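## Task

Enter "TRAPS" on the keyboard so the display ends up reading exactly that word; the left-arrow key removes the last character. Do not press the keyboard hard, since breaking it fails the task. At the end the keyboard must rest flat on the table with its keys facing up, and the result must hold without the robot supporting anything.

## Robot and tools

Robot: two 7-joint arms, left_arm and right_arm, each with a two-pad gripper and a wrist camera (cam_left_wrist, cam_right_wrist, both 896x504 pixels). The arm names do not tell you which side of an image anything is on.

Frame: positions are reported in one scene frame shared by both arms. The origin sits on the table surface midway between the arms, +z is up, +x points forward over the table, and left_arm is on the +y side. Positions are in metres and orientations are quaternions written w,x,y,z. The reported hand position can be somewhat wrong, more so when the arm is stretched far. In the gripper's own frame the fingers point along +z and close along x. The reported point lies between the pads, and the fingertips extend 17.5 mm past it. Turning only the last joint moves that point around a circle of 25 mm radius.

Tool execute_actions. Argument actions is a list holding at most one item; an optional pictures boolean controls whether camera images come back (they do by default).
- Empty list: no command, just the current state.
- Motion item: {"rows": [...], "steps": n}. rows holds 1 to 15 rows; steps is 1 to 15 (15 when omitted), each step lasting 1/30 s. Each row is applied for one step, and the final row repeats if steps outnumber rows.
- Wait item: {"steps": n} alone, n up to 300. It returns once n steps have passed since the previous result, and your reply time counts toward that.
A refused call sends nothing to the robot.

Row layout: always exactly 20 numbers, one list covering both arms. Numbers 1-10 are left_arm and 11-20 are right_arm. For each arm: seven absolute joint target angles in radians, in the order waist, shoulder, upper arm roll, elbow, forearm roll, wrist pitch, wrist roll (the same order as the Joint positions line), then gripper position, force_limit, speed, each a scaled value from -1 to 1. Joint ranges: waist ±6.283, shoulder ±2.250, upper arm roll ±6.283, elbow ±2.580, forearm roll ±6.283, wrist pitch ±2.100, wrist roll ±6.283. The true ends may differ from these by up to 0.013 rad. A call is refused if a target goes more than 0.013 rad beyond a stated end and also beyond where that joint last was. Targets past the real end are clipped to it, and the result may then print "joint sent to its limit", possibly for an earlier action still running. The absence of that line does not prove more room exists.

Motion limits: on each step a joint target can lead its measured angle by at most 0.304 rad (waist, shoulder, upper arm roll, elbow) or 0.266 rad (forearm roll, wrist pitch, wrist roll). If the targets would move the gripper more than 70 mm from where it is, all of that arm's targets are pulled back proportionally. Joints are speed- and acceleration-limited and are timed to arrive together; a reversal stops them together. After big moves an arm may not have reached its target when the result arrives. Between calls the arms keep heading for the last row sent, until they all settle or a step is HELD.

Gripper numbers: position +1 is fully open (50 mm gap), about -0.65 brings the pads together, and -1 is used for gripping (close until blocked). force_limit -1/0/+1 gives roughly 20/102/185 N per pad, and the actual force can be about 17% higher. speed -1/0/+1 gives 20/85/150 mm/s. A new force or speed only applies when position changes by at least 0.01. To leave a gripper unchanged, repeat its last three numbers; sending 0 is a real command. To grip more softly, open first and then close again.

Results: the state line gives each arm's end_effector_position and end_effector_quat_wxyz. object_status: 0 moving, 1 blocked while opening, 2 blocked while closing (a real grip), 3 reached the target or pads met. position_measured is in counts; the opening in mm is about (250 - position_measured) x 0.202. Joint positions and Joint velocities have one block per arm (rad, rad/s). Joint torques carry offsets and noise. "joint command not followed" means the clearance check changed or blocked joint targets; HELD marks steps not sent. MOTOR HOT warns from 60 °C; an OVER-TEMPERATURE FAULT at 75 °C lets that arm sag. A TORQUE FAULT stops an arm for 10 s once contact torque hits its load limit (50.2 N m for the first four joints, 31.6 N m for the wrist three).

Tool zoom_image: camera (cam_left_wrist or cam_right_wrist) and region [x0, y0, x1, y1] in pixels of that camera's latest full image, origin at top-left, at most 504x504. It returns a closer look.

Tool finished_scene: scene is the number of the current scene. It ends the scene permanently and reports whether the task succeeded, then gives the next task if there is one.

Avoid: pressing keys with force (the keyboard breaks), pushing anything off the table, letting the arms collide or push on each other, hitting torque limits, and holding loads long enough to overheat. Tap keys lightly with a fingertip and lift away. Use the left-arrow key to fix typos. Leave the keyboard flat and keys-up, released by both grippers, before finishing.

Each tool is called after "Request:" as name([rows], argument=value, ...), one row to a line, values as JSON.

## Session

Request:
execute_actions(actions=[])

Scene clock: 0.00 s of 4200.00 s.
left_arm: end_effector_position=(+0.5608, +0.0207, +0.3794) position_measured=250 object_status=3 end_effector_quat_wxyz=(+0.004, +0.146, +0.989, -0.027) | right_arm: end_effector_position=(+0.3654, -0.3196, +0.1788) position_measured=250 object_status=3 end_effector_quat_wxyz=(-0.002, +0.671, +0.742, -0.003)
Joint positions: left_arm=[ 0.355  0.653 -0.323  0.64   0.258  1.855  3.109] | right_arm=[-0.057  0.434 -0.     1.66   0.     1.054  1.516]
Joint velocities: left_arm=[ 0.     0.    -0.    -0.     0.    -0.     0.001] | right_arm=[ 0.     0.001  0.     0.001  0.     0.001 -0.   ]
Joint torques (N m, as the joint torque sensors report them, + toward a larger angle): no reading
Motor temperatures (°C, as the motors report them): left_arm=[32 31 29 31 31 37 39] | right_arm=[27 29 30 28 43 35 33]

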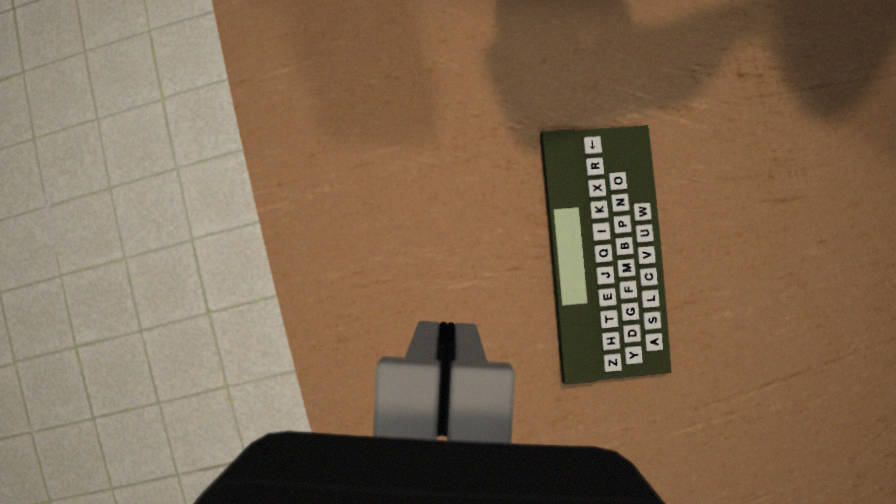

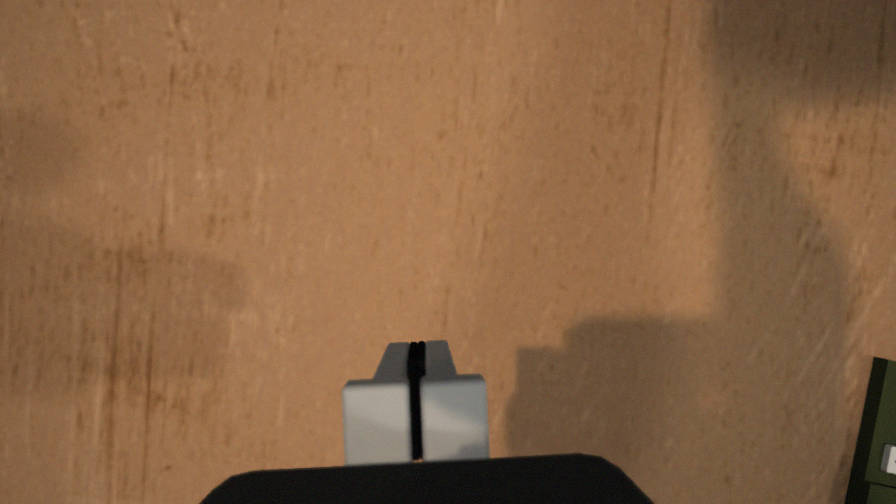

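Request:
zoom_image(camera="cam_left_wrist", region=[520, 115, 700, 255])

Request:
zoom_image(camera="cam_left_wrist", region=[520, 250, 700, 390])

Region (520, 115, 700, 255) of cam_left_wrist's 896x504 image, scaled by 2.800.

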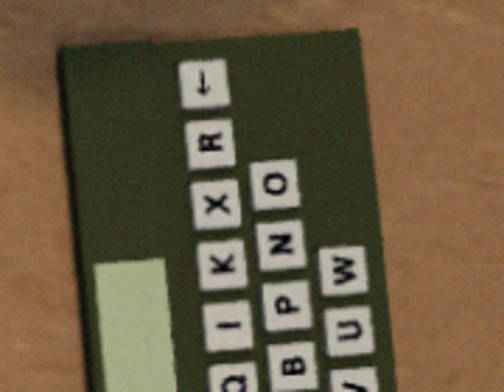

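Region (520, 250, 700, 390) of cam_left_wrist's 896x504 image, scaled by 2.800.

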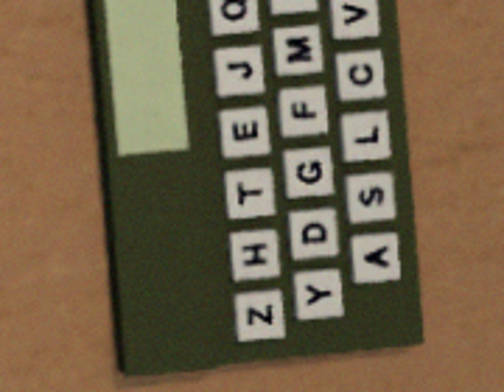

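Request:
execute_actions([
  {"rows":[[0.2929,0.6529,0,1.6032,0,1.1355,3.927,-1,0,0,-0.057,0.434,0,1.66,0,1.054,1.516,-1,0,0]],"steps":15},
], pictures=false)

Request:
execute_actions([
  {"steps":30},
], pictures=false)

Scene clock: 62.20 s of 4200.00 s.
left_arm: end_effector_position=(+0.5565, +0.0200, +0.2561) position_measured=253 object_status=3 end_effector_quat_wxyz=(-0.026, +0.020, +0.999, +0.003) | right_arm: end_effector_position=(+0.3656, -0.3196, +0.1787) position_measured=253 object_status=3 end_effector_quat_wxyz=(-0.002, +0.671, +0.741, -0.002)
Joint positions: left_arm=[ 0.305  0.653 -0.061  1.021  0.048  1.521  3.442] | right_arm=[-0.057  0.434 -0.     1.66   0.     1.054  1.516]
Joint velocities: left_arm=[-0.049  0.003  0.283  0.988 -0.222 -0.867  0.867] | right_arm=[ 0.    -0.002  0.    -0.     0.    -0.001 -0.   ]
Joint torques (N m, as the joint torque sensors report them, + toward a larger angle): left_arm=[ -0.28 -22.78  -0.08  -9.2    0.01   0.67   0.35] | right_arm=[ -0.73 -16.24   0.35  -8.8   -0.19   0.47  -0.19]
Motor temperatures (°C, as the motors report them): left_arm=[32 32 29 31 31 37 39] | right_arm=[27 29 30 28 43 35 33]
Steps of this call (steps 1 to 90: nothing new was sent; then 58.70 s passed at rest; steps 91 to 105: all 15 steps of this action). Readings (joint positions | what the end effector reports):
91: left_arm=[0.355 0.653 -0.322 0.641 0.258 1.854 3.110] | right_arm=[-0.057 0.434 -0.000 1.660 0.000 1.054 1.516] | left_arm position_measured=253 object_status=0 | right_arm position_measured=253 object_status=0
92: left_arm=[0.354 0.652 -0.317 0.646 0.254 1.850 3.114] | right_arm=[-0.057 0.434 -0.000 1.660 0.000 1.054 1.516] | left_arm position_measured=253 object_status=0 | right_arm position_measured=253 object_status=0
94: left_arm=[0.347 0.651 -0.291 0.673 0.231 1.826 3.137] | right_arm=[-0.057 0.434 -0.000 1.660 0.000 1.054 1.516] | left_arm position_measured=253 object_status=0 | right_arm position_measured=253 object_status=0
98: left_arm=[0.325 0.650 -0.181 0.790 0.141 1.724 3.239] | right_arm=[-0.057 0.434 -0.000 1.660 0.000 1.054 1.516] | left_arm position_measured=253 object_status=3 | right_arm position_measured=253 object_status=3
105: the state above

Scene clock: 63.20 s of 4200.00 s.
left_arm: end_effector_position=(+0.4403, +0.0674, +0.0950) position_measured=253 object_status=3 end_effector_quat_wxyz=(-0.104, -0.199, +0.972, +0.069) | right_arm: end_effector_position=(+0.3656, -0.3196, +0.1787) position_measured=253 object_status=3 end_effector_quat_wxyz=(-0.002, +0.671, +0.741, -0.002)
Joint positions: left_arm=[ 0.293  0.653 -0.     1.603  0.     1.136  3.927] | right_arm=[-0.057  0.434  0.     1.66  -0.     1.054  1.516]
Joint velocities: left_arm=[ 0.001 -0.001  0.     0.002 -0.    -0.001  0.002] | right_arm=[0.    0.001 0.    0.001 0.    0.    0.   ]
Joint torques (N m, as the joint torque sensors report them, + toward a larger angle): left_arm=[ -0.12 -19.19   0.46  -6.56  -0.13   1.2    0.22] | right_arm=[ -0.51 -16.22   0.53  -8.82  -0.14   0.47  -0.13]
Motor temperatures (°C, as the motors report them): left_arm=[32 32 29 31 31 37 39] | right_arm=[27 29 30 28 43 35 33]
Steps of this call (steps 1 to 30: the robot went on to your last target). Readings (joint positions | what the end effector reports):
1: left_arm=[0.304 0.653 -0.052 1.054 0.041 1.492 3.471] | right_arm=[-0.057 0.434 -0.000 1.660 0.000 1.054 1.516] | left_arm position_measured=253 object_status=3 | right_arm position_measured=253 object_status=3
2: left_arm=[0.302 0.653 -0.045 1.087 0.035 1.463 3.500] | right_arm=[-0.057 0.434 -0.000 1.660 0.000 1.054 1.516] | left_arm position_measured=253 object_status=3 | right_arm position_measured=253 object_status=3
4: left_arm=[0.300 0.653 -0.033 1.153 0.026 1.405 3.558] | right_arm=[-0.057 0.434 0.000 1.660 0.000 1.054 1.516] | left_arm position_measured=253 object_status=3 | right_arm position_measured=253 object_status=3
8: left_arm=[0.297 0.653 -0.018 1.283 0.014 1.295 3.673] | right_arm=[-0.057 0.434 -0.000 1.660 0.000 1.054 1.516] | left_arm position_measured=253 object_status=3 | right_arm position_measured=253 object_status=3
30: the state above

Request:
execute_actions(actions=[])

Scene clock: 64.97 s of 4200.00 s.
left_arm: end_effector_position=(+0.4403, +0.0674, +0.0950) position_measured=253 object_status=3 end_effector_quat_wxyz=(-0.104, -0.199, +0.972, +0.069) | right_arm: end_effector_position=(+0.3656, -0.3196, +0.1787) position_measured=253 object_status=3 end_effector_quat_wxyz=(-0.002, +0.671, +0.741, -0.002)
Joint positions: left_arm=[0.293 0.653 0.    1.603 0.    1.135 3.927] | right_arm=[-0.057  0.434  0.     1.66   0.     1.054  1.516]
Joint velocities: left_arm=[ 0.    -0.     0.     0.    -0.     0.     0.001] | right_arm=[ 0.     0.001 -0.    -0.001 -0.    -0.001  0.   ]
Joint torques (N m, as the joint torque sensors report them, + toward a larger angle): left_arm=[ -0.21 -19.04   0.09  -6.59   0.03   1.04   0.16] | right_arm=[ -0.6  -16.23   0.55  -8.88  -0.1    0.41  -0.12]
Motor temperatures (°C, as the motors report them): left_arm=[32 32 29 31 31 37 39] | right_arm=[27 29 30 28 43 35 33]
Steps of this call (steps 1 to 15: the robot went on to your last target; steps 16 to 53: nothing new was sent). Readings (joint positions | what the end effector reports):
1: left_arm=[0.293 0.653 -0.000 1.603 0.000 1.136 3.927] | right_arm=[-0.057 0.434 0.000 1.660 0.000 1.054 1.516] | left_arm position_measured=253 object_status=3 | right_arm position_measured=253 object_status=3
2: left_arm=[0.293 0.653 -0.000 1.603 0.000 1.136 3.927] | right_arm=[-0.057 0.434 0.000 1.660 0.000 1.054 1.516] | left_arm position_measured=253 object_status=3 | right_arm position_measured=253 object_status=3
4: left_arm=[0.293 0.653 -0.000 1.603 0.000 1.136 3.927] | right_arm=[-0.057 0.434 0.000 1.660 0.000 1.054 1.516] | left_arm position_measured=253 object_status=3 | right_arm position_measured=253 object_status=3
8: left_arm=[0.293 0.653 -0.000 1.603 0.000 1.136 3.927] | right_arm=[-0.057 0.434 0.000 1.660 0.000 1.054 1.516] | left_arm position_measured=253 object_status=3 | right_arm position_measured=253 object_status=3
53: the state above
All arms were judged still, so your last target was given up. Only a new action makes them travel on or press farther. Fingers that are still opening or closing keep moving.

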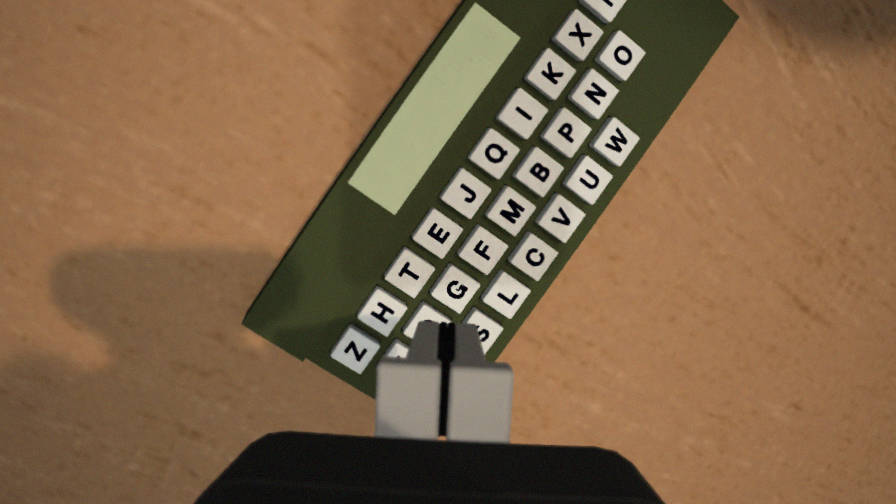

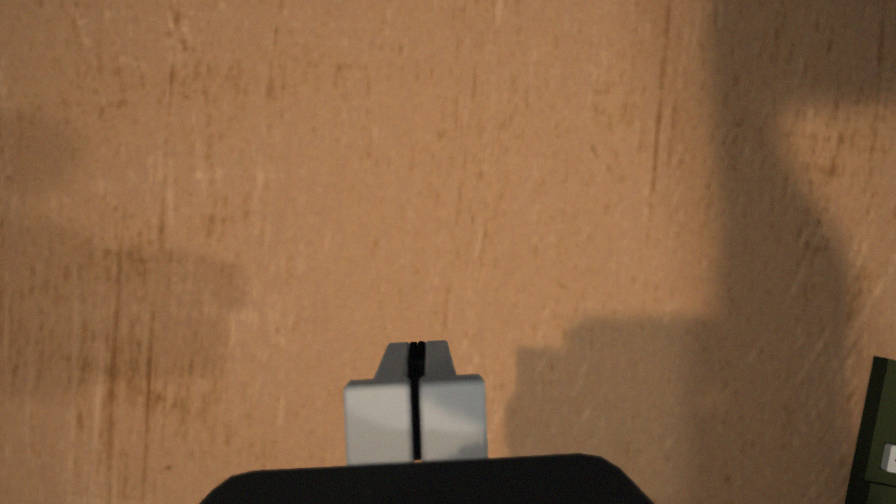

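Request:
zoom_image(camera="cam_left_wrist", region=[320, 220, 560, 400])

Request:
zoom_image(camera="cam_left_wrist", region=[440, 0, 720, 220])

Region (320, 220, 560, 400) of cam_left_wrist's 896x504 image, scaled by 2.100; it fills the top 378 rows of this view, and the rest is white.

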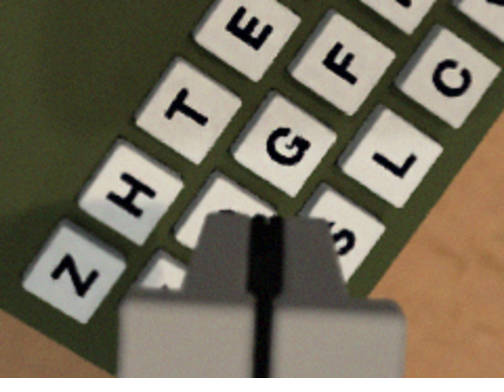

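Region (440, 0, 720, 220) of cam_left_wrist's 896x504 image, scaled by 1.800; it fills the top 396 rows of this view, and the rest is white.

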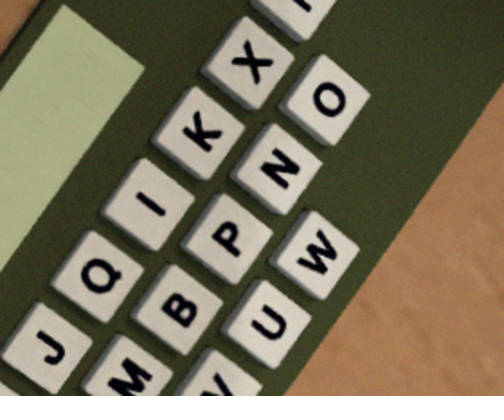

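Request:
execute_actions([
  {"rows":[[0.3054,0.7274,0,1.6367,0,1.0275,3.927,-1,0,0,-0.057,0.434,0,1.66,0,1.054,1.516,-1,0,0]],"steps":15},
])

Scene clock: 80.20 s of 4200.00 s.
left_arm: end_effector_position=(+0.4391, +0.0621, +0.0504) position_measured=253 object_status=3 end_effector_quat_wxyz=(-0.103, -0.193, +0.973, +0.069) | right_arm: end_effector_position=(+0.3656, -0.3196, +0.1787) position_measured=253 object_status=3 end_effector_quat_wxyz=(-0.002, +0.671, +0.741, -0.002)
Joint positions: left_arm=[0.305 0.727 0.    1.637 0.    1.028 3.927] | right_arm=[-0.057  0.434  0.     1.66   0.     1.054  1.516]
Joint velocities: left_arm=[ 0.001  0.008  0.     0.001 -0.    -0.004 -0.001] | right_arm=[-0.    -0.    -0.    -0.001 -0.    -0.    -0.   ]
Joint torques (N m, as the joint torque sensors report them, + toward a larger angle): left_arm=[ -0.27 -20.09   0.57  -5.61  -0.03   0.92   0.24] | right_arm=[ -0.58 -16.26   0.33  -8.8   -0.12   0.35  -0.06]
Motor temperatures (°C, as the motors report them): left_arm=[32 32 29 31 31 37 39] | right_arm=[27 29 30 28 43 35 33]
Steps of this call (steps 1 to 90: nothing new was sent; then 11.73 s passed at rest; steps 91 to 105: all 15 steps of this action). Readings (joint positions | what the end effector reports):
91: left_arm=[0.293 0.654 -0.000 1.603 -0.000 1.134 3.927] | right_arm=[-0.057 0.434 0.000 1.660 -0.000 1.054 1.516] | left_arm position_measured=253 object_status=3 | right_arm position_measured=253 object_status=3
92: left_arm=[0.294 0.660 -0.000 1.605 -0.000 1.127 3.927] | right_arm=[-0.057 0.434 0.000 1.660 0.000 1.054 1.516] | left_arm position_measured=253 object_status=3 | right_arm position_measured=253 object_status=3
94: left_arm=[0.299 0.688 -0.000 1.616 -0.000 1.090 3.927] | right_arm=[-0.057 0.434 0.000 1.660 0.000 1.054 1.516] | left_arm position_measured=253 object_status=3 | right_arm position_measured=253 object_status=3
98: left_arm=[0.304 0.721 0.000 1.635 0.000 1.035 3.927] | right_arm=[-0.057 0.434 0.000 1.660 0.000 1.054 1.516] | left_arm position_measured=253 object_status=3 | right_arm position_measured=253 object_status=3
105: the state above

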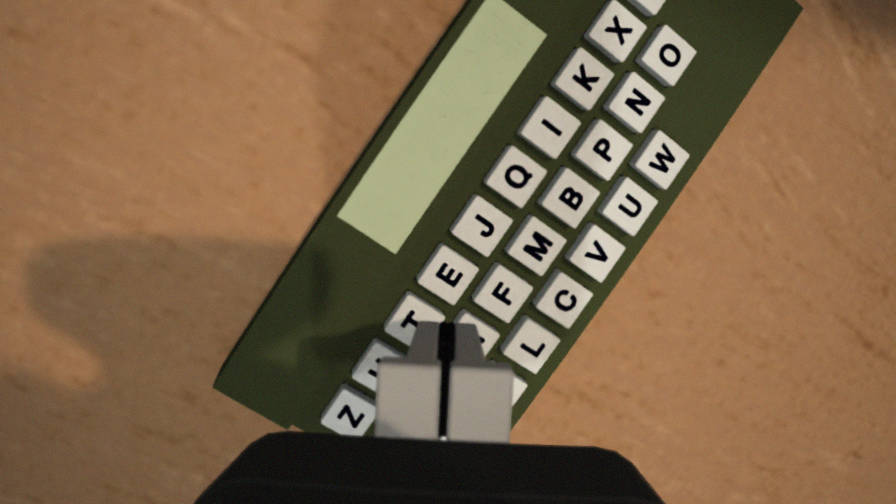

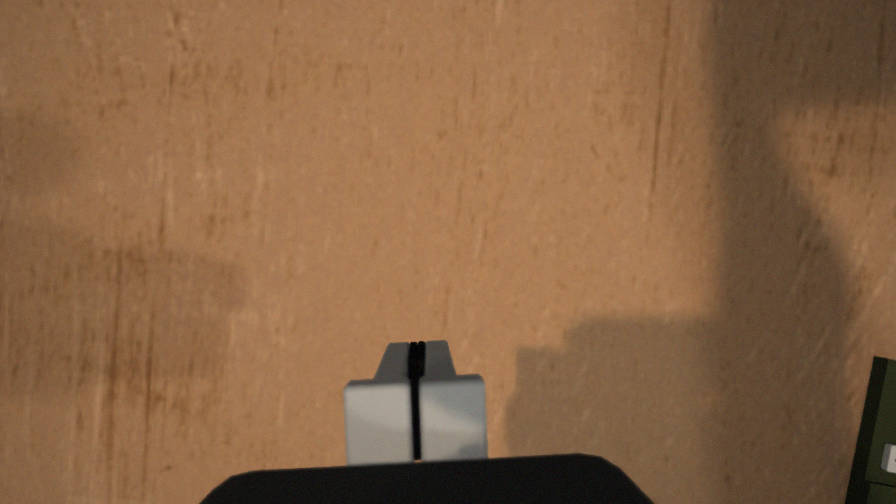

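Request:
zoom_image(camera="cam_left_wrist", region=[340, 230, 540, 390])

Region (340, 230, 540, 390) of cam_left_wrist's 896x504 image, scaled by 2.520; it fills the top 403 rows of this view, and the rest is white.

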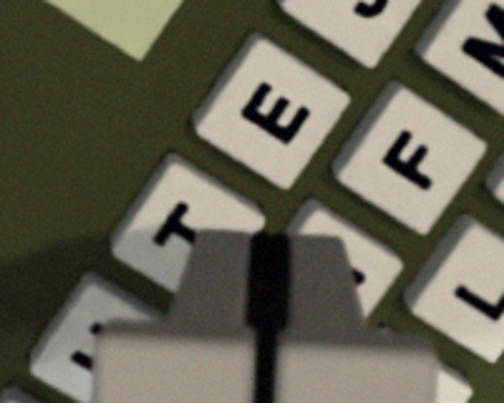

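Request:
execute_actions([
  {"rows":[[0.3054,0.7447,0,1.6430,0,1.0040,3.927,-1,0,0,-0.057,0.434,0,1.66,0,1.054,1.516,-1,0,0]],"steps":12},
])

Request:
zoom_image(camera="cam_left_wrist", region=[340, 230, 540, 390])

Scene clock: 84.37 s of 4200.00 s.
left_arm: end_effector_position=(+0.4390, +0.0620, +0.0402) position_measured=253 object_status=3 end_effector_quat_wxyz=(-0.104, -0.193, +0.973, +0.069) | right_arm: end_effector_position=(+0.3656, -0.3196, +0.1787) position_measured=253 object_status=3 end_effector_quat_wxyz=(-0.002, +0.671, +0.741, -0.002)
Joint positions: left_arm=[ 0.305  0.744 -0.     1.643  0.     1.004  3.927] | right_arm=[-0.057  0.434  0.     1.66   0.     1.054  1.516]
Joint velocities: left_arm=[-0.001  0.004  0.     0.001 -0.    -0.003 -0.001] | right_arm=[ 0.    -0.    -0.     0.001  0.     0.    -0.   ]
Joint torques (N m, as the joint torque sensors report them, + toward a larger angle): left_arm=[  0.02 -19.9    0.43  -5.87  -0.07   1.16  -0.08] | right_arm=[ -0.6  -16.23   0.42  -8.98  -0.11   0.43  -0.18]
Motor temperatures (°C, as the motors report them): left_arm=[32 32 29 31 31 37 39] | right_arm=[27 29 30 28 43 35 33]
Steps of this call (steps 1 to 15: the robot went on to your last target; steps 16 to 90: nothing new was sent; then 0.77 s passed at rest; steps 91 to 102: all 12 steps of this action). Readings (joint positions | what the end effector reports):
91: left_arm=[0.305 0.729 0.000 1.637 -0.000 1.026 3.927] | right_arm=[-0.057 0.434 0.000 1.660 0.000 1.054 1.516] | left_arm position_measured=253 object_status=3 | right_arm position_measured=253 object_status=3
92: left_arm=[0.305 0.733 0.000 1.638 0.000 1.021 3.927] | right_arm=[-0.057 0.434 0.000 1.660 0.000 1.054 1.516] | left_arm position_measured=253 object_status=3 | right_arm position_measured=253 object_status=3
94: left_arm=[0.305 0.740 -0.000 1.641 0.000 1.011 3.927] | right_arm=[-0.057 0.434 0.000 1.660 -0.000 1.054 1.516] | left_arm position_measured=253 object_status=3 | right_arm position_measured=253 object_status=3
98: left_arm=[0.305 0.743 -0.000 1.643 -0.000 1.005 3.927] | right_arm=[-0.057 0.434 0.000 1.660 0.000 1.054 1.516] | left_arm position_measured=253 object_status=3 | right_arm position_measured=253 object_status=3
102: the state above

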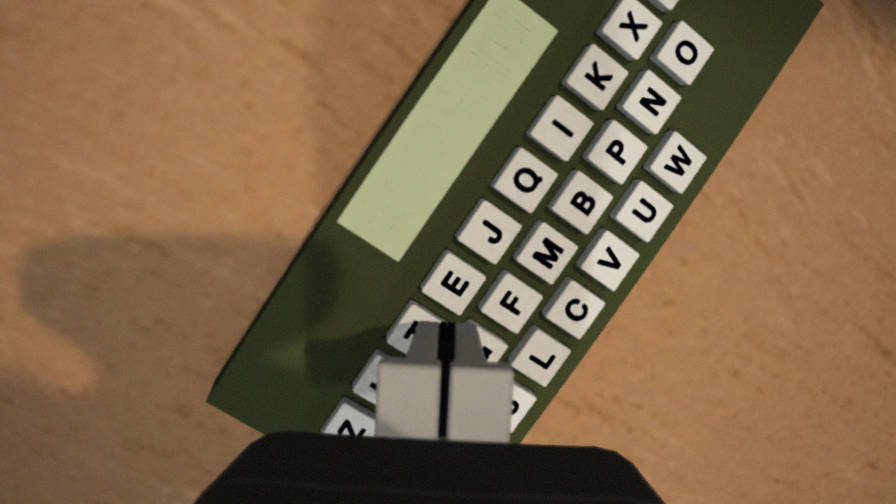

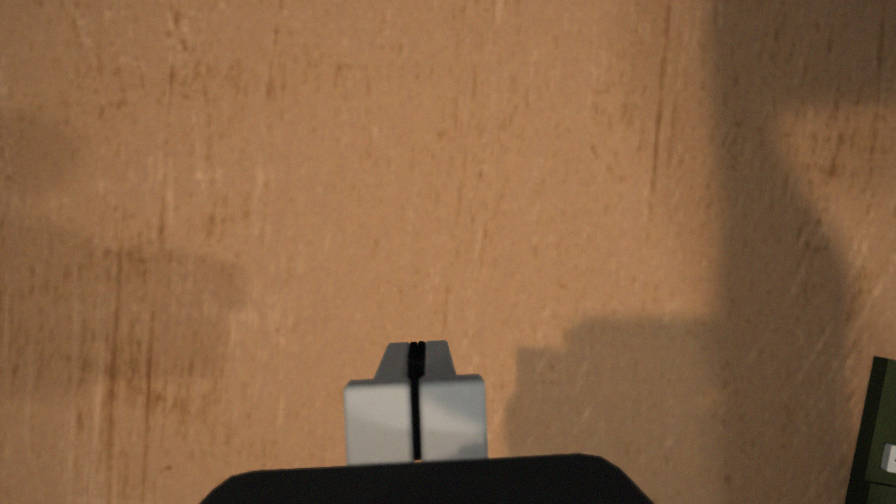

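Region (340, 230, 540, 390) of cam_left_wrist's 896x504 image, scaled by 2.520; it fills the top 403 rows of this view, and the rest is white.

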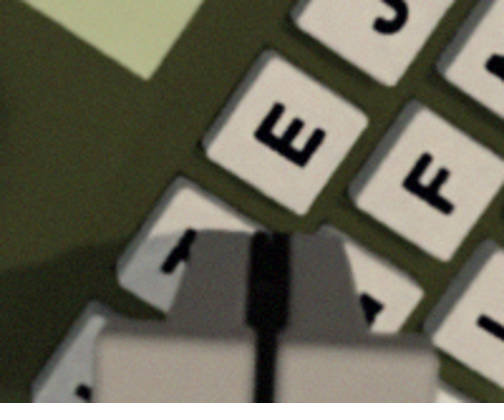

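Request:
execute_actions([
  {"rows":[[0.3054,0.7499,0,1.6449,0,0.9969,3.927,-1,0,0,-0.057,0.434,0,1.66,0,1.054,1.516,-1,0,0]],"steps":9},
])

Scene clock: 86.17 s of 4200.00 s.
left_arm: end_effector_position=(+0.4389, +0.0620, +0.0371) position_measured=253 object_status=3 end_effector_quat_wxyz=(-0.104, -0.193, +0.973, +0.069) | right_arm: end_effector_position=(+0.3656, -0.3196, +0.1787) position_measured=253 object_status=3 end_effector_quat_wxyz=(-0.002, +0.671, +0.741, -0.002)
Joint positions: left_arm=[ 0.305  0.75  -0.     1.645  0.     0.997  3.927] | right_arm=[-0.057  0.434  0.     1.66  -0.     1.054  1.516]
Joint velocities: left_arm=[ 0.001  0.002 -0.     0.001 -0.    -0.003 -0.   ] | right_arm=[ 0.     0.     0.     0.    -0.     0.001  0.   ]
Joint torques (N m, as the joint torque sensors report them, + toward a larger angle): left_arm=[ -0.34 -20.35   0.58  -5.87  -0.1    1.23   0.1 ] | right_arm=[ -0.5  -16.35   0.38  -8.87  -0.15   0.42  -0.11]
Motor temperatures (°C, as the motors report them): left_arm=[32 32 29 31 31 37 39] | right_arm=[27 29 30 28 43 35 33]
Steps of this call (steps 1 to 15: the robot went on to your last target; steps 16 to 45: nothing new was sent; steps 46 to 54: all 9 steps of this action). Readings (joint positions | what the end effector reports):
46: left_arm=[0.305 0.745 0.000 1.643 -0.000 1.003 3.927] | right_arm=[-0.057 0.434 0.000 1.660 0.000 1.054 1.516] | left_arm position_measured=253 object_status=3 | right_arm position_measured=253 object_status=3
47: left_arm=[0.305 0.747 0.000 1.644 0.000 1.002 3.927] | right_arm=[-0.057 0.434 0.000 1.660 0.000 1.054 1.516] | left_arm position_measured=253 object_status=3 | right_arm position_measured=253 object_status=3
49: left_arm=[0.305 0.748 -0.000 1.644 -0.000 0.999 3.927] | right_arm=[-0.057 0.434 0.000 1.660 -0.000 1.054 1.516] | left_arm position_measured=253 object_status=3 | right_arm position_measured=253 object_status=3
53: left_arm=[0.305 0.749 -0.000 1.645 -0.000 0.997 3.927] | right_arm=[-0.057 0.434 0.000 1.660 0.000 1.054 1.516] | left_arm position_measured=253 object_status=3 | right_arm position_measured=253 object_status=3
54: the state above

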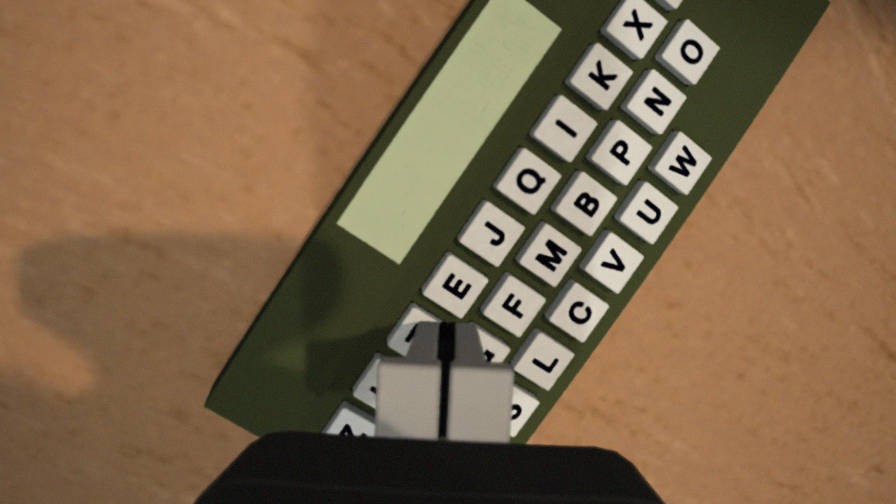

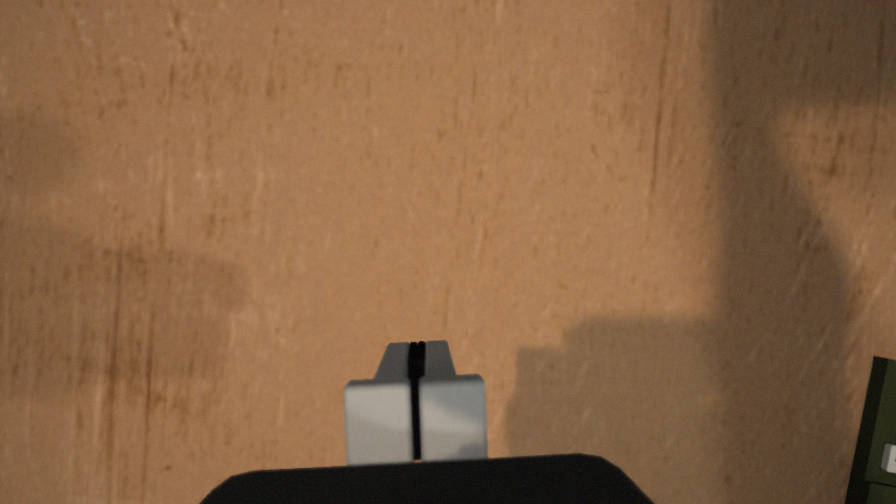

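Request:
execute_actions([
  {"rows":[[0.3054,0.7525,0,1.6458,0,0.9934,3.927,-1,0,0,-0.057,0.434,0,1.66,0,1.054,1.516,-1,0,0]],"steps":10},
])

Scene clock: 87.23 s of 4200.00 s.
left_arm: end_effector_position=(+0.4389, +0.0620, +0.0356) position_measured=253 object_status=3 end_effector_quat_wxyz=(-0.104, -0.193, +0.973, +0.069) | right_arm: end_effector_position=(+0.3656, -0.3196, +0.1787) position_measured=253 object_status=3 end_effector_quat_wxyz=(-0.002, +0.671, +0.741, -0.002)
Joint positions: left_arm=[0.305 0.752 0.    1.646 0.    0.994 3.927] | right_arm=[-0.057  0.434  0.     1.66   0.     1.054  1.516]
Joint velocities: left_arm=[ 0.     0.001  0.     0.    -0.    -0.001  0.   ] | right_arm=[-0.    -0.001  0.    -0.    -0.    -0.002 -0.   ]
Joint torques (N m, as the joint torque sensors report them, + toward a larger angle): left_arm=[ -0.25 -19.95   0.4   -5.67  -0.06   0.96   0.19] | right_arm=[ -0.61 -16.29   0.44  -8.94  -0.07   0.42  -0.06]
Motor temperatures (°C, as the motors report them): left_arm=[32 32 29 31 31 37 39] | right_arm=[27 29 30 28 43 35 33]
Steps of this call (steps 1 to 15: the robot went on to your last target; steps 16 to 22: nothing new was sent; steps 23 to 32: all 10 steps of this action). Readings (joint positions | what the end effector reports):
23: left_arm=[0.305 0.750 0.000 1.645 0.000 0.997 3.927] | right_arm=[-0.057 0.434 0.000 1.660 -0.000 1.054 1.516] | left_arm position_measured=253 object_status=3 | right_arm position_measured=253 object_status=3
24: left_arm=[0.305 0.751 0.000 1.645 0.000 0.996 3.927] | right_arm=[-0.057 0.434 0.000 1.660 0.000 1.054 1.516] | left_arm position_measured=253 object_status=3 | right_arm position_measured=253 object_status=3
26: left_arm=[0.305 0.752 0.000 1.645 0.000 0.994 3.927] | right_arm=[-0.057 0.434 0.000 1.660 0.000 1.054 1.516] | left_arm position_measured=253 object_status=3 | right_arm position_measured=253 object_status=3
30: left_arm=[0.305 0.752 0.000 1.646 0.000 0.994 3.927] | right_arm=[-0.057 0.434 -0.000 1.660 0.000 1.054 1.516] | left_arm position_measured=253 object_status=3 | right_arm position_measured=253 object_status=3
32: the state above

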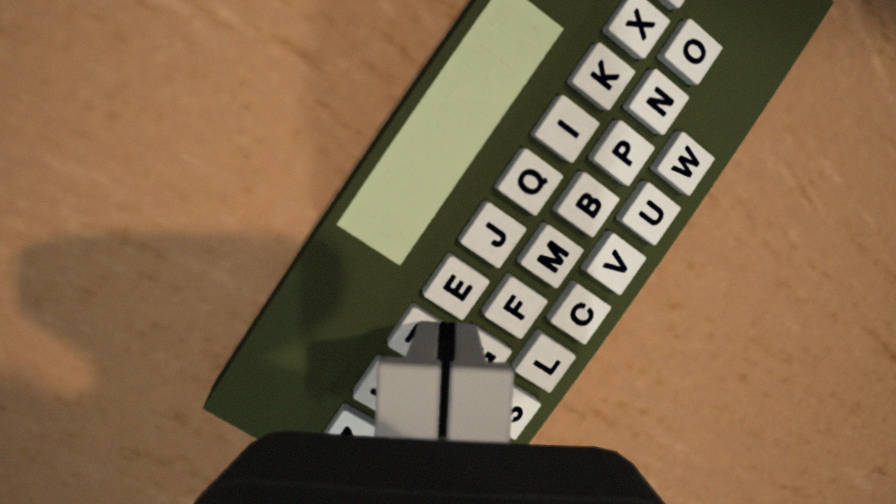

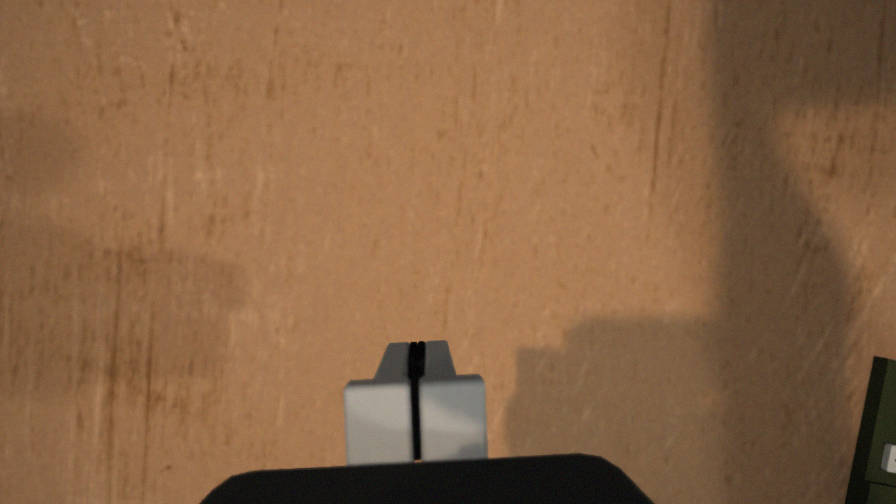

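Request:
execute_actions([
  {"rows":[[0.3054,0.7543,0,1.6464,0,0.9909,3.927,-1,0,0,-0.057,0.434,0,1.66,0,1.054,1.516,-1,0,0]],"steps":10},
])

Scene clock: 88.60 s of 4200.00 s.
left_arm: end_effector_position=(+0.4389, +0.0620, +0.0346) position_measured=253 object_status=3 end_effector_quat_wxyz=(-0.104, -0.193, +0.973, +0.069) | right_arm: end_effector_position=(+0.3656, -0.3196, +0.1787) position_measured=253 object_status=3 end_effector_quat_wxyz=(-0.002, +0.671, +0.741, -0.002)
Joint positions: left_arm=[0.305 0.754 0.    1.646 0.    0.991 3.927] | right_arm=[-0.057  0.434  0.     1.66   0.     1.054  1.516]
Joint velocities: left_arm=[-0.002  0.001  0.     0.     0.    -0.001  0.   ] | right_arm=[ 0.     0.001  0.    -0.     0.    -0.    -0.   ]
Joint torques (N m, as the joint torque sensors report them, + toward a larger angle): left_arm=[ -0.07 -19.75   0.17  -5.72  -0.08   1.07  -0.07] | right_arm=[ -0.58 -16.28   0.4   -8.87  -0.08   0.35  -0.03]
Motor temperatures (°C, as the motors report them): left_arm=[32 32 29 31 31 37 39] | right_arm=[27 29 30 28 43 35 33]
Steps of this call (steps 1 to 15: the robot went on to your last target; steps 16 to 31: nothing new was sent; steps 32 to 41: all 10 steps of this action). Readings (joint positions | what the end effector reports):
32: left_arm=[0.305 0.753 0.000 1.646 0.000 0.993 3.927] | right_arm=[-0.057 0.434 0.000 1.660 0.000 1.054 1.516] | left_arm position_measured=253 object_status=3 | right_arm position_measured=253 object_status=3
33: left_arm=[0.305 0.753 0.000 1.646 0.000 0.993 3.927] | right_arm=[-0.057 0.434 0.000 1.660 0.000 1.054 1.516] | left_arm position_measured=253 object_status=3 | right_arm position_measured=253 object_status=3
35: left_arm=[0.305 0.754 0.000 1.646 0.000 0.992 3.927] | right_arm=[-0.057 0.434 0.000 1.660 0.000 1.054 1.516] | left_arm position_measured=253 object_status=3 | right_arm position_measured=253 object_status=3
39: left_arm=[0.305 0.754 0.000 1.646 0.000 0.991 3.927] | right_arm=[-0.057 0.434 0.000 1.660 0.000 1.054 1.516] | left_arm position_measured=253 object_status=3 | right_arm position_measured=253 object_status=3
41: the state above

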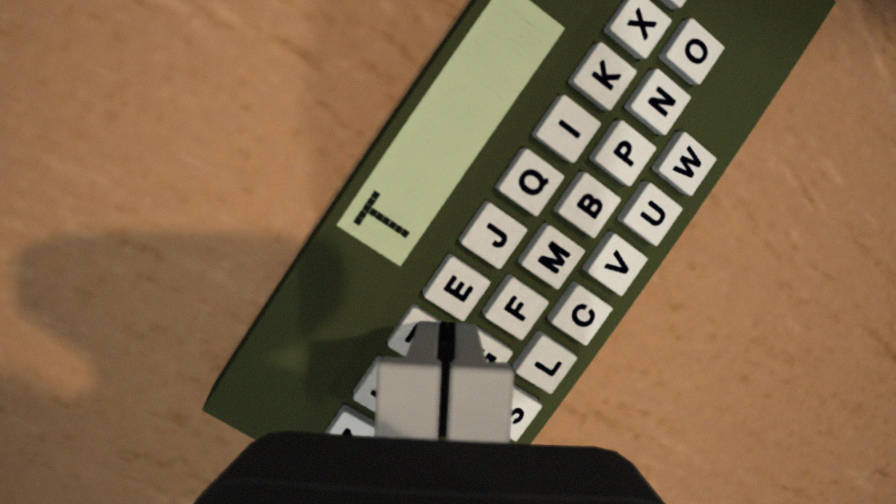

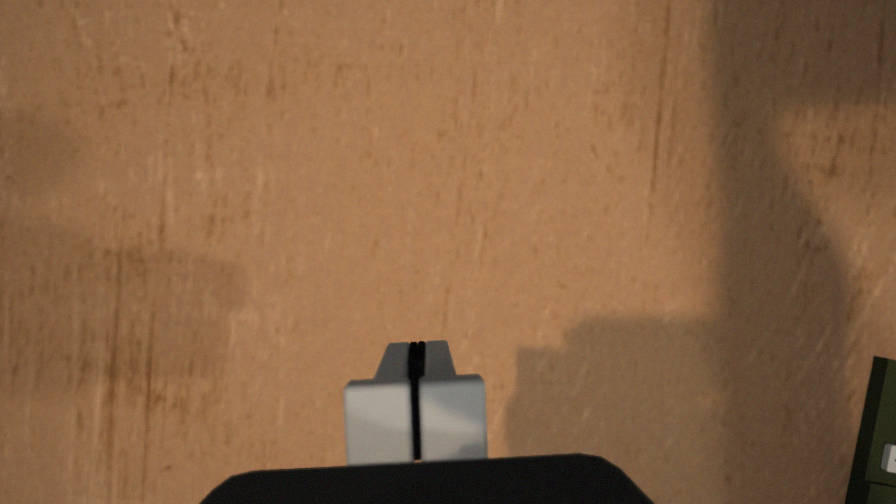

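Request:
execute_actions([
  {"rows":[[0.3054,0.7274,0,1.6367,0,1.0275,3.927,-1,0,0,-0.057,0.434,0,1.66,0,1.054,1.516,-1,0,0]],"steps":10},
], pictures=false)

Scene clock: 90.03 s of 4200.00 s.
left_arm: end_effector_position=(+0.4388, +0.0621, +0.0494) position_measured=253 object_status=3 end_effector_quat_wxyz=(-0.104, -0.193, +0.973, +0.070) | right_arm: end_effector_position=(+0.3656, -0.3196, +0.1787) position_measured=253 object_status=3 end_effector_quat_wxyz=(-0.002, +0.671, +0.741, -0.002)
Joint positions: left_arm=[ 0.305  0.729  0.     1.637 -0.     1.027  3.927] | right_arm=[-0.057  0.434  0.     1.66  -0.     1.054  1.516]
Joint velocities: left_arm=[-0.002 -0.012 -0.    -0.003 -0.     0.01   0.001] | right_arm=[ 0.    -0.003  0.     0.001 -0.    -0.001 -0.   ]
Joint torques (N m, as the joint torque sensors report them, + toward a larger angle): left_arm=[  0.07 -19.47   0.24  -5.83  -0.06   0.97   0.27] | right_arm=[ -0.53 -16.44   0.41  -8.9   -0.09   0.32  -0.13]
Motor temperatures (°C, as the motors report them): left_arm=[32 32 29 31 31 37 39] | right_arm=[27 29 30 28 43 35 33]
Steps of this call (steps 1 to 15: the robot went on to your last target; steps 16 to 33: nothing new was sent; steps 34 to 43: all 10 steps of this action). Readings (joint positions | what the end effector reports):
34: left_arm=[0.305 0.753 -0.000 1.646 0.000 0.992 3.927] | right_arm=[-0.057 0.434 0.000 1.660 0.000 1.054 1.516] | left_arm position_measured=253 object_status=3 | right_arm position_measured=253 object_status=3
35: left_arm=[0.305 0.747 -0.000 1.645 0.000 0.998 3.927] | right_arm=[-0.057 0.434 0.000 1.660 0.000 1.054 1.516] | left_arm position_measured=253 object_status=3 | right_arm position_measured=253 object_status=3
37: left_arm=[0.305 0.736 -0.000 1.640 -0.000 1.015 3.927] | right_arm=[-0.057 0.434 0.000 1.660 0.000 1.054 1.516] | left_arm position_measured=253 object_status=3 | right_arm position_measured=253 object_status=3
41: left_arm=[0.305 0.730 0.000 1.637 0.000 1.026 3.927] | right_arm=[-0.057 0.434 0.000 1.660 0.000 1.054 1.516] | left_arm position_measured=253 object_status=3 | right_arm position_measured=253 object_status=3
43: the state above

Request:
execute_actions([
  {"rows":[[0.5558,0.8110,0,1.4477,0,1.1329,3.927,-1,0,0,-0.057,0.434,0,1.66,0,1.054,1.516,-1,0,0]],"steps":15},
], pictures=false)

Request:
execute_actions([
  {"steps":10},
])

Scene clock: 102.63 s of 4200.00 s.
left_arm: end_effector_position=(+0.4152, -0.0534, +0.0510) position_measured=253 object_status=3 end_effector_quat_wxyz=(-0.095, -0.073, +0.990, +0.080) | right_arm: end_effector_position=(+0.3656, -0.3196, +0.1787) position_measured=253 object_status=3 end_effector_quat_wxyz=(-0.002, +0.671, +0.741, -0.002)
Joint positions: left_arm=[0.547 0.807 0.003 1.452 0.001 1.13  3.927] | right_arm=[-0.057  0.434  0.     1.66   0.     1.054  1.516]
Joint velocities: left_arm=[ 0.095  0.027 -0.001 -0.075 -0.002  0.044 -0.   ] | right_arm=[ 0.    -0.001  0.    -0.001  0.     0.     0.   ]
Joint torques (N m, as the joint torque sensors report them, + toward a larger angle): left_arm=[ -3.47 -21.56  -1.35  -6.7   -0.35   1.38   0.21] | right_arm=[ -0.49 -16.24   0.51  -8.76  -0.08   0.37  -0.12]
Motor temperatures (°C, as the motors report them): left_arm=[32 32 29 31 31 37 39] | right_arm=[27 29 30 28 43 35 33]
Steps of this call (steps 1 to 15: the robot went on to your last target; steps 16 to 90: nothing new was sent; then 9.10 s passed at rest; steps 91 to 105: all 15 steps of this action). Readings (joint positions | what the end effector reports):
91: left_arm=[0.307 0.728 -0.000 1.636 -0.000 1.028 3.927] | right_arm=[-0.057 0.434 0.000 1.660 0.000 1.054 1.516] | left_arm position_measured=253 object_status=3 | right_arm position_measured=253 object_status=3
92: left_arm=[0.313 0.730 -0.002 1.632 -0.001 1.030 3.927] | right_arm=[-0.057 0.434 0.000 1.660 -0.000 1.054 1.516] | left_arm position_measured=253 object_status=3 | right_arm position_measured=253 object_status=3
94: left_arm=[0.343 0.741 -0.003 1.611 -0.001 1.042 3.927] | right_arm=[-0.057 0.434 0.000 1.660 0.000 1.054 1.516] | left_arm position_measured=253 object_status=3 | right_arm position_measured=253 object_status=3
98: left_arm=[0.442 0.774 -0.001 1.536 -0.000 1.083 3.927] | right_arm=[-0.057 0.434 0.000 1.660 0.000 1.054 1.516] | left_arm position_measured=253 object_status=3 | right_arm position_measured=253 object_status=3
105: the state above

Scene clock: 102.97 s of 4200.00 s.
left_arm: end_effector_position=(+0.4139, -0.0556, +0.0501) position_measured=253 object_status=3 end_effector_quat_wxyz=(-0.094, -0.070, +0.990, +0.082) | right_arm: end_effector_position=(+0.3656, -0.3196, +0.1787) position_measured=253 object_status=3 end_effector_quat_wxyz=(-0.002, +0.671, +0.741, -0.002)
Joint positions: left_arm=[0.555 0.811 0.    1.448 0.    1.133 3.927] | right_arm=[-0.057  0.434  0.     1.66   0.     1.054  1.516]
Joint velocities: left_arm=[ 0.003  0.002 -0.    -0.    -0.     0.     0.   ] | right_arm=[ 0.    -0.001 -0.    -0.001  0.    -0.001 -0.   ]
Joint torques (N m, as the joint torque sensors report them, + toward a larger angle): left_arm=[ -0.07 -21.49   0.46  -6.46  -0.1    1.05   0.13] | right_arm=[ -0.59 -16.02   0.28  -8.8   -0.12   0.41  -0.05]
Motor temperatures (°C, as the motors report them): left_arm=[32 32 29 31 31 37 39] | right_arm=[27 29 30 28 43 35 33]
Steps of this call (steps 1 to 10: the robot went on to your last target). Readings (joint positions | what the end effector reports):
1: left_arm=[0.549 0.808 0.002 1.450 0.001 1.131 3.927] | right_arm=[-0.057 0.434 0.000 1.660 0.000 1.054 1.516] | left_arm position_measured=253 object_status=3 | right_arm position_measured=253 object_status=3
2: left_arm=[0.551 0.808 0.001 1.449 0.000 1.132 3.927] | right_arm=[-0.057 0.434 0.000 1.660 -0.000 1.054 1.516] | left_arm position_measured=253 object_status=3 | right_arm position_measured=253 object_status=3
4: left_arm=[0.553 0.810 0.000 1.448 0.000 1.133 3.927] | right_arm=[-0.057 0.434 0.000 1.660 0.000 1.054 1.516] | left_arm position_measured=253 object_status=3 | right_arm position_measured=253 object_status=3
8: left_arm=[0.555 0.811 0.000 1.448 0.000 1.133 3.927] | right_arm=[-0.057 0.434 0.000 1.660 0.000 1.054 1.516] | left_arm position_measured=253 object_status=3 | right_arm position_measured=253 object_status=3
10: the state above

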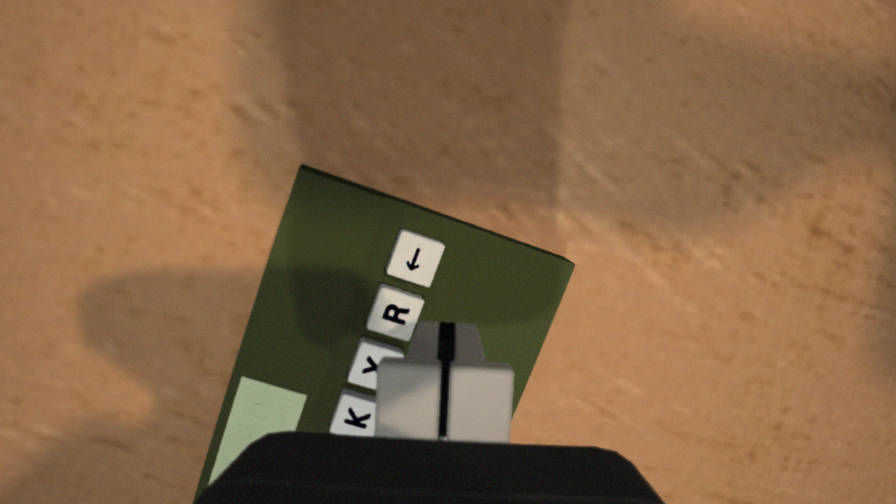

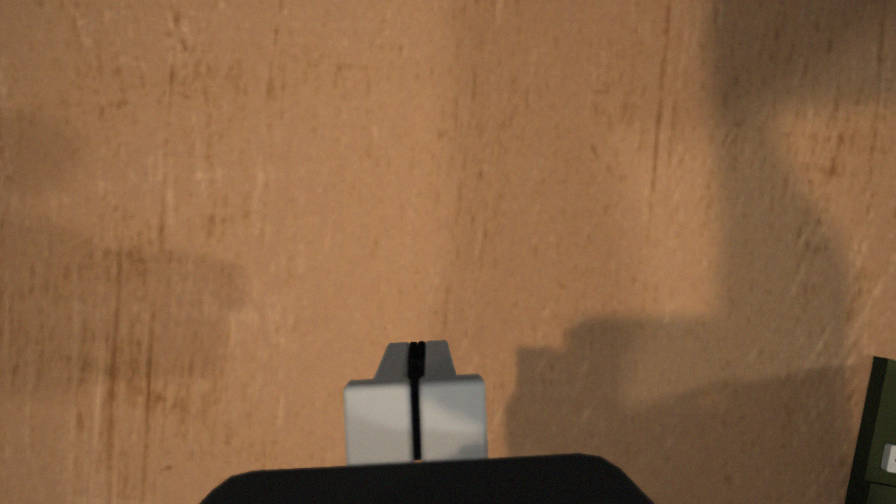

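Request:
zoom_image(camera="cam_left_wrist", region=[320, 220, 520, 400])

Region (320, 220, 520, 400) of cam_left_wrist's 896x504 image, scaled by 2.520; it fills the top 454 rows of this view, and the rest is white.

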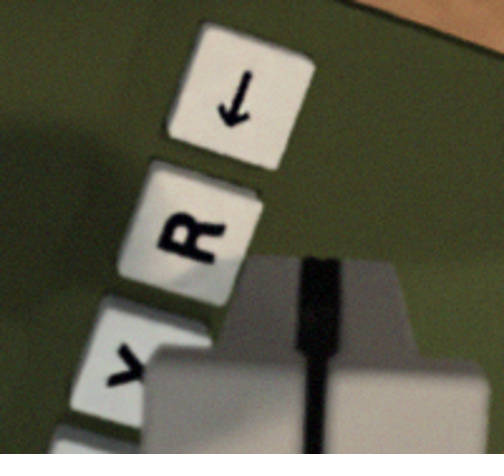

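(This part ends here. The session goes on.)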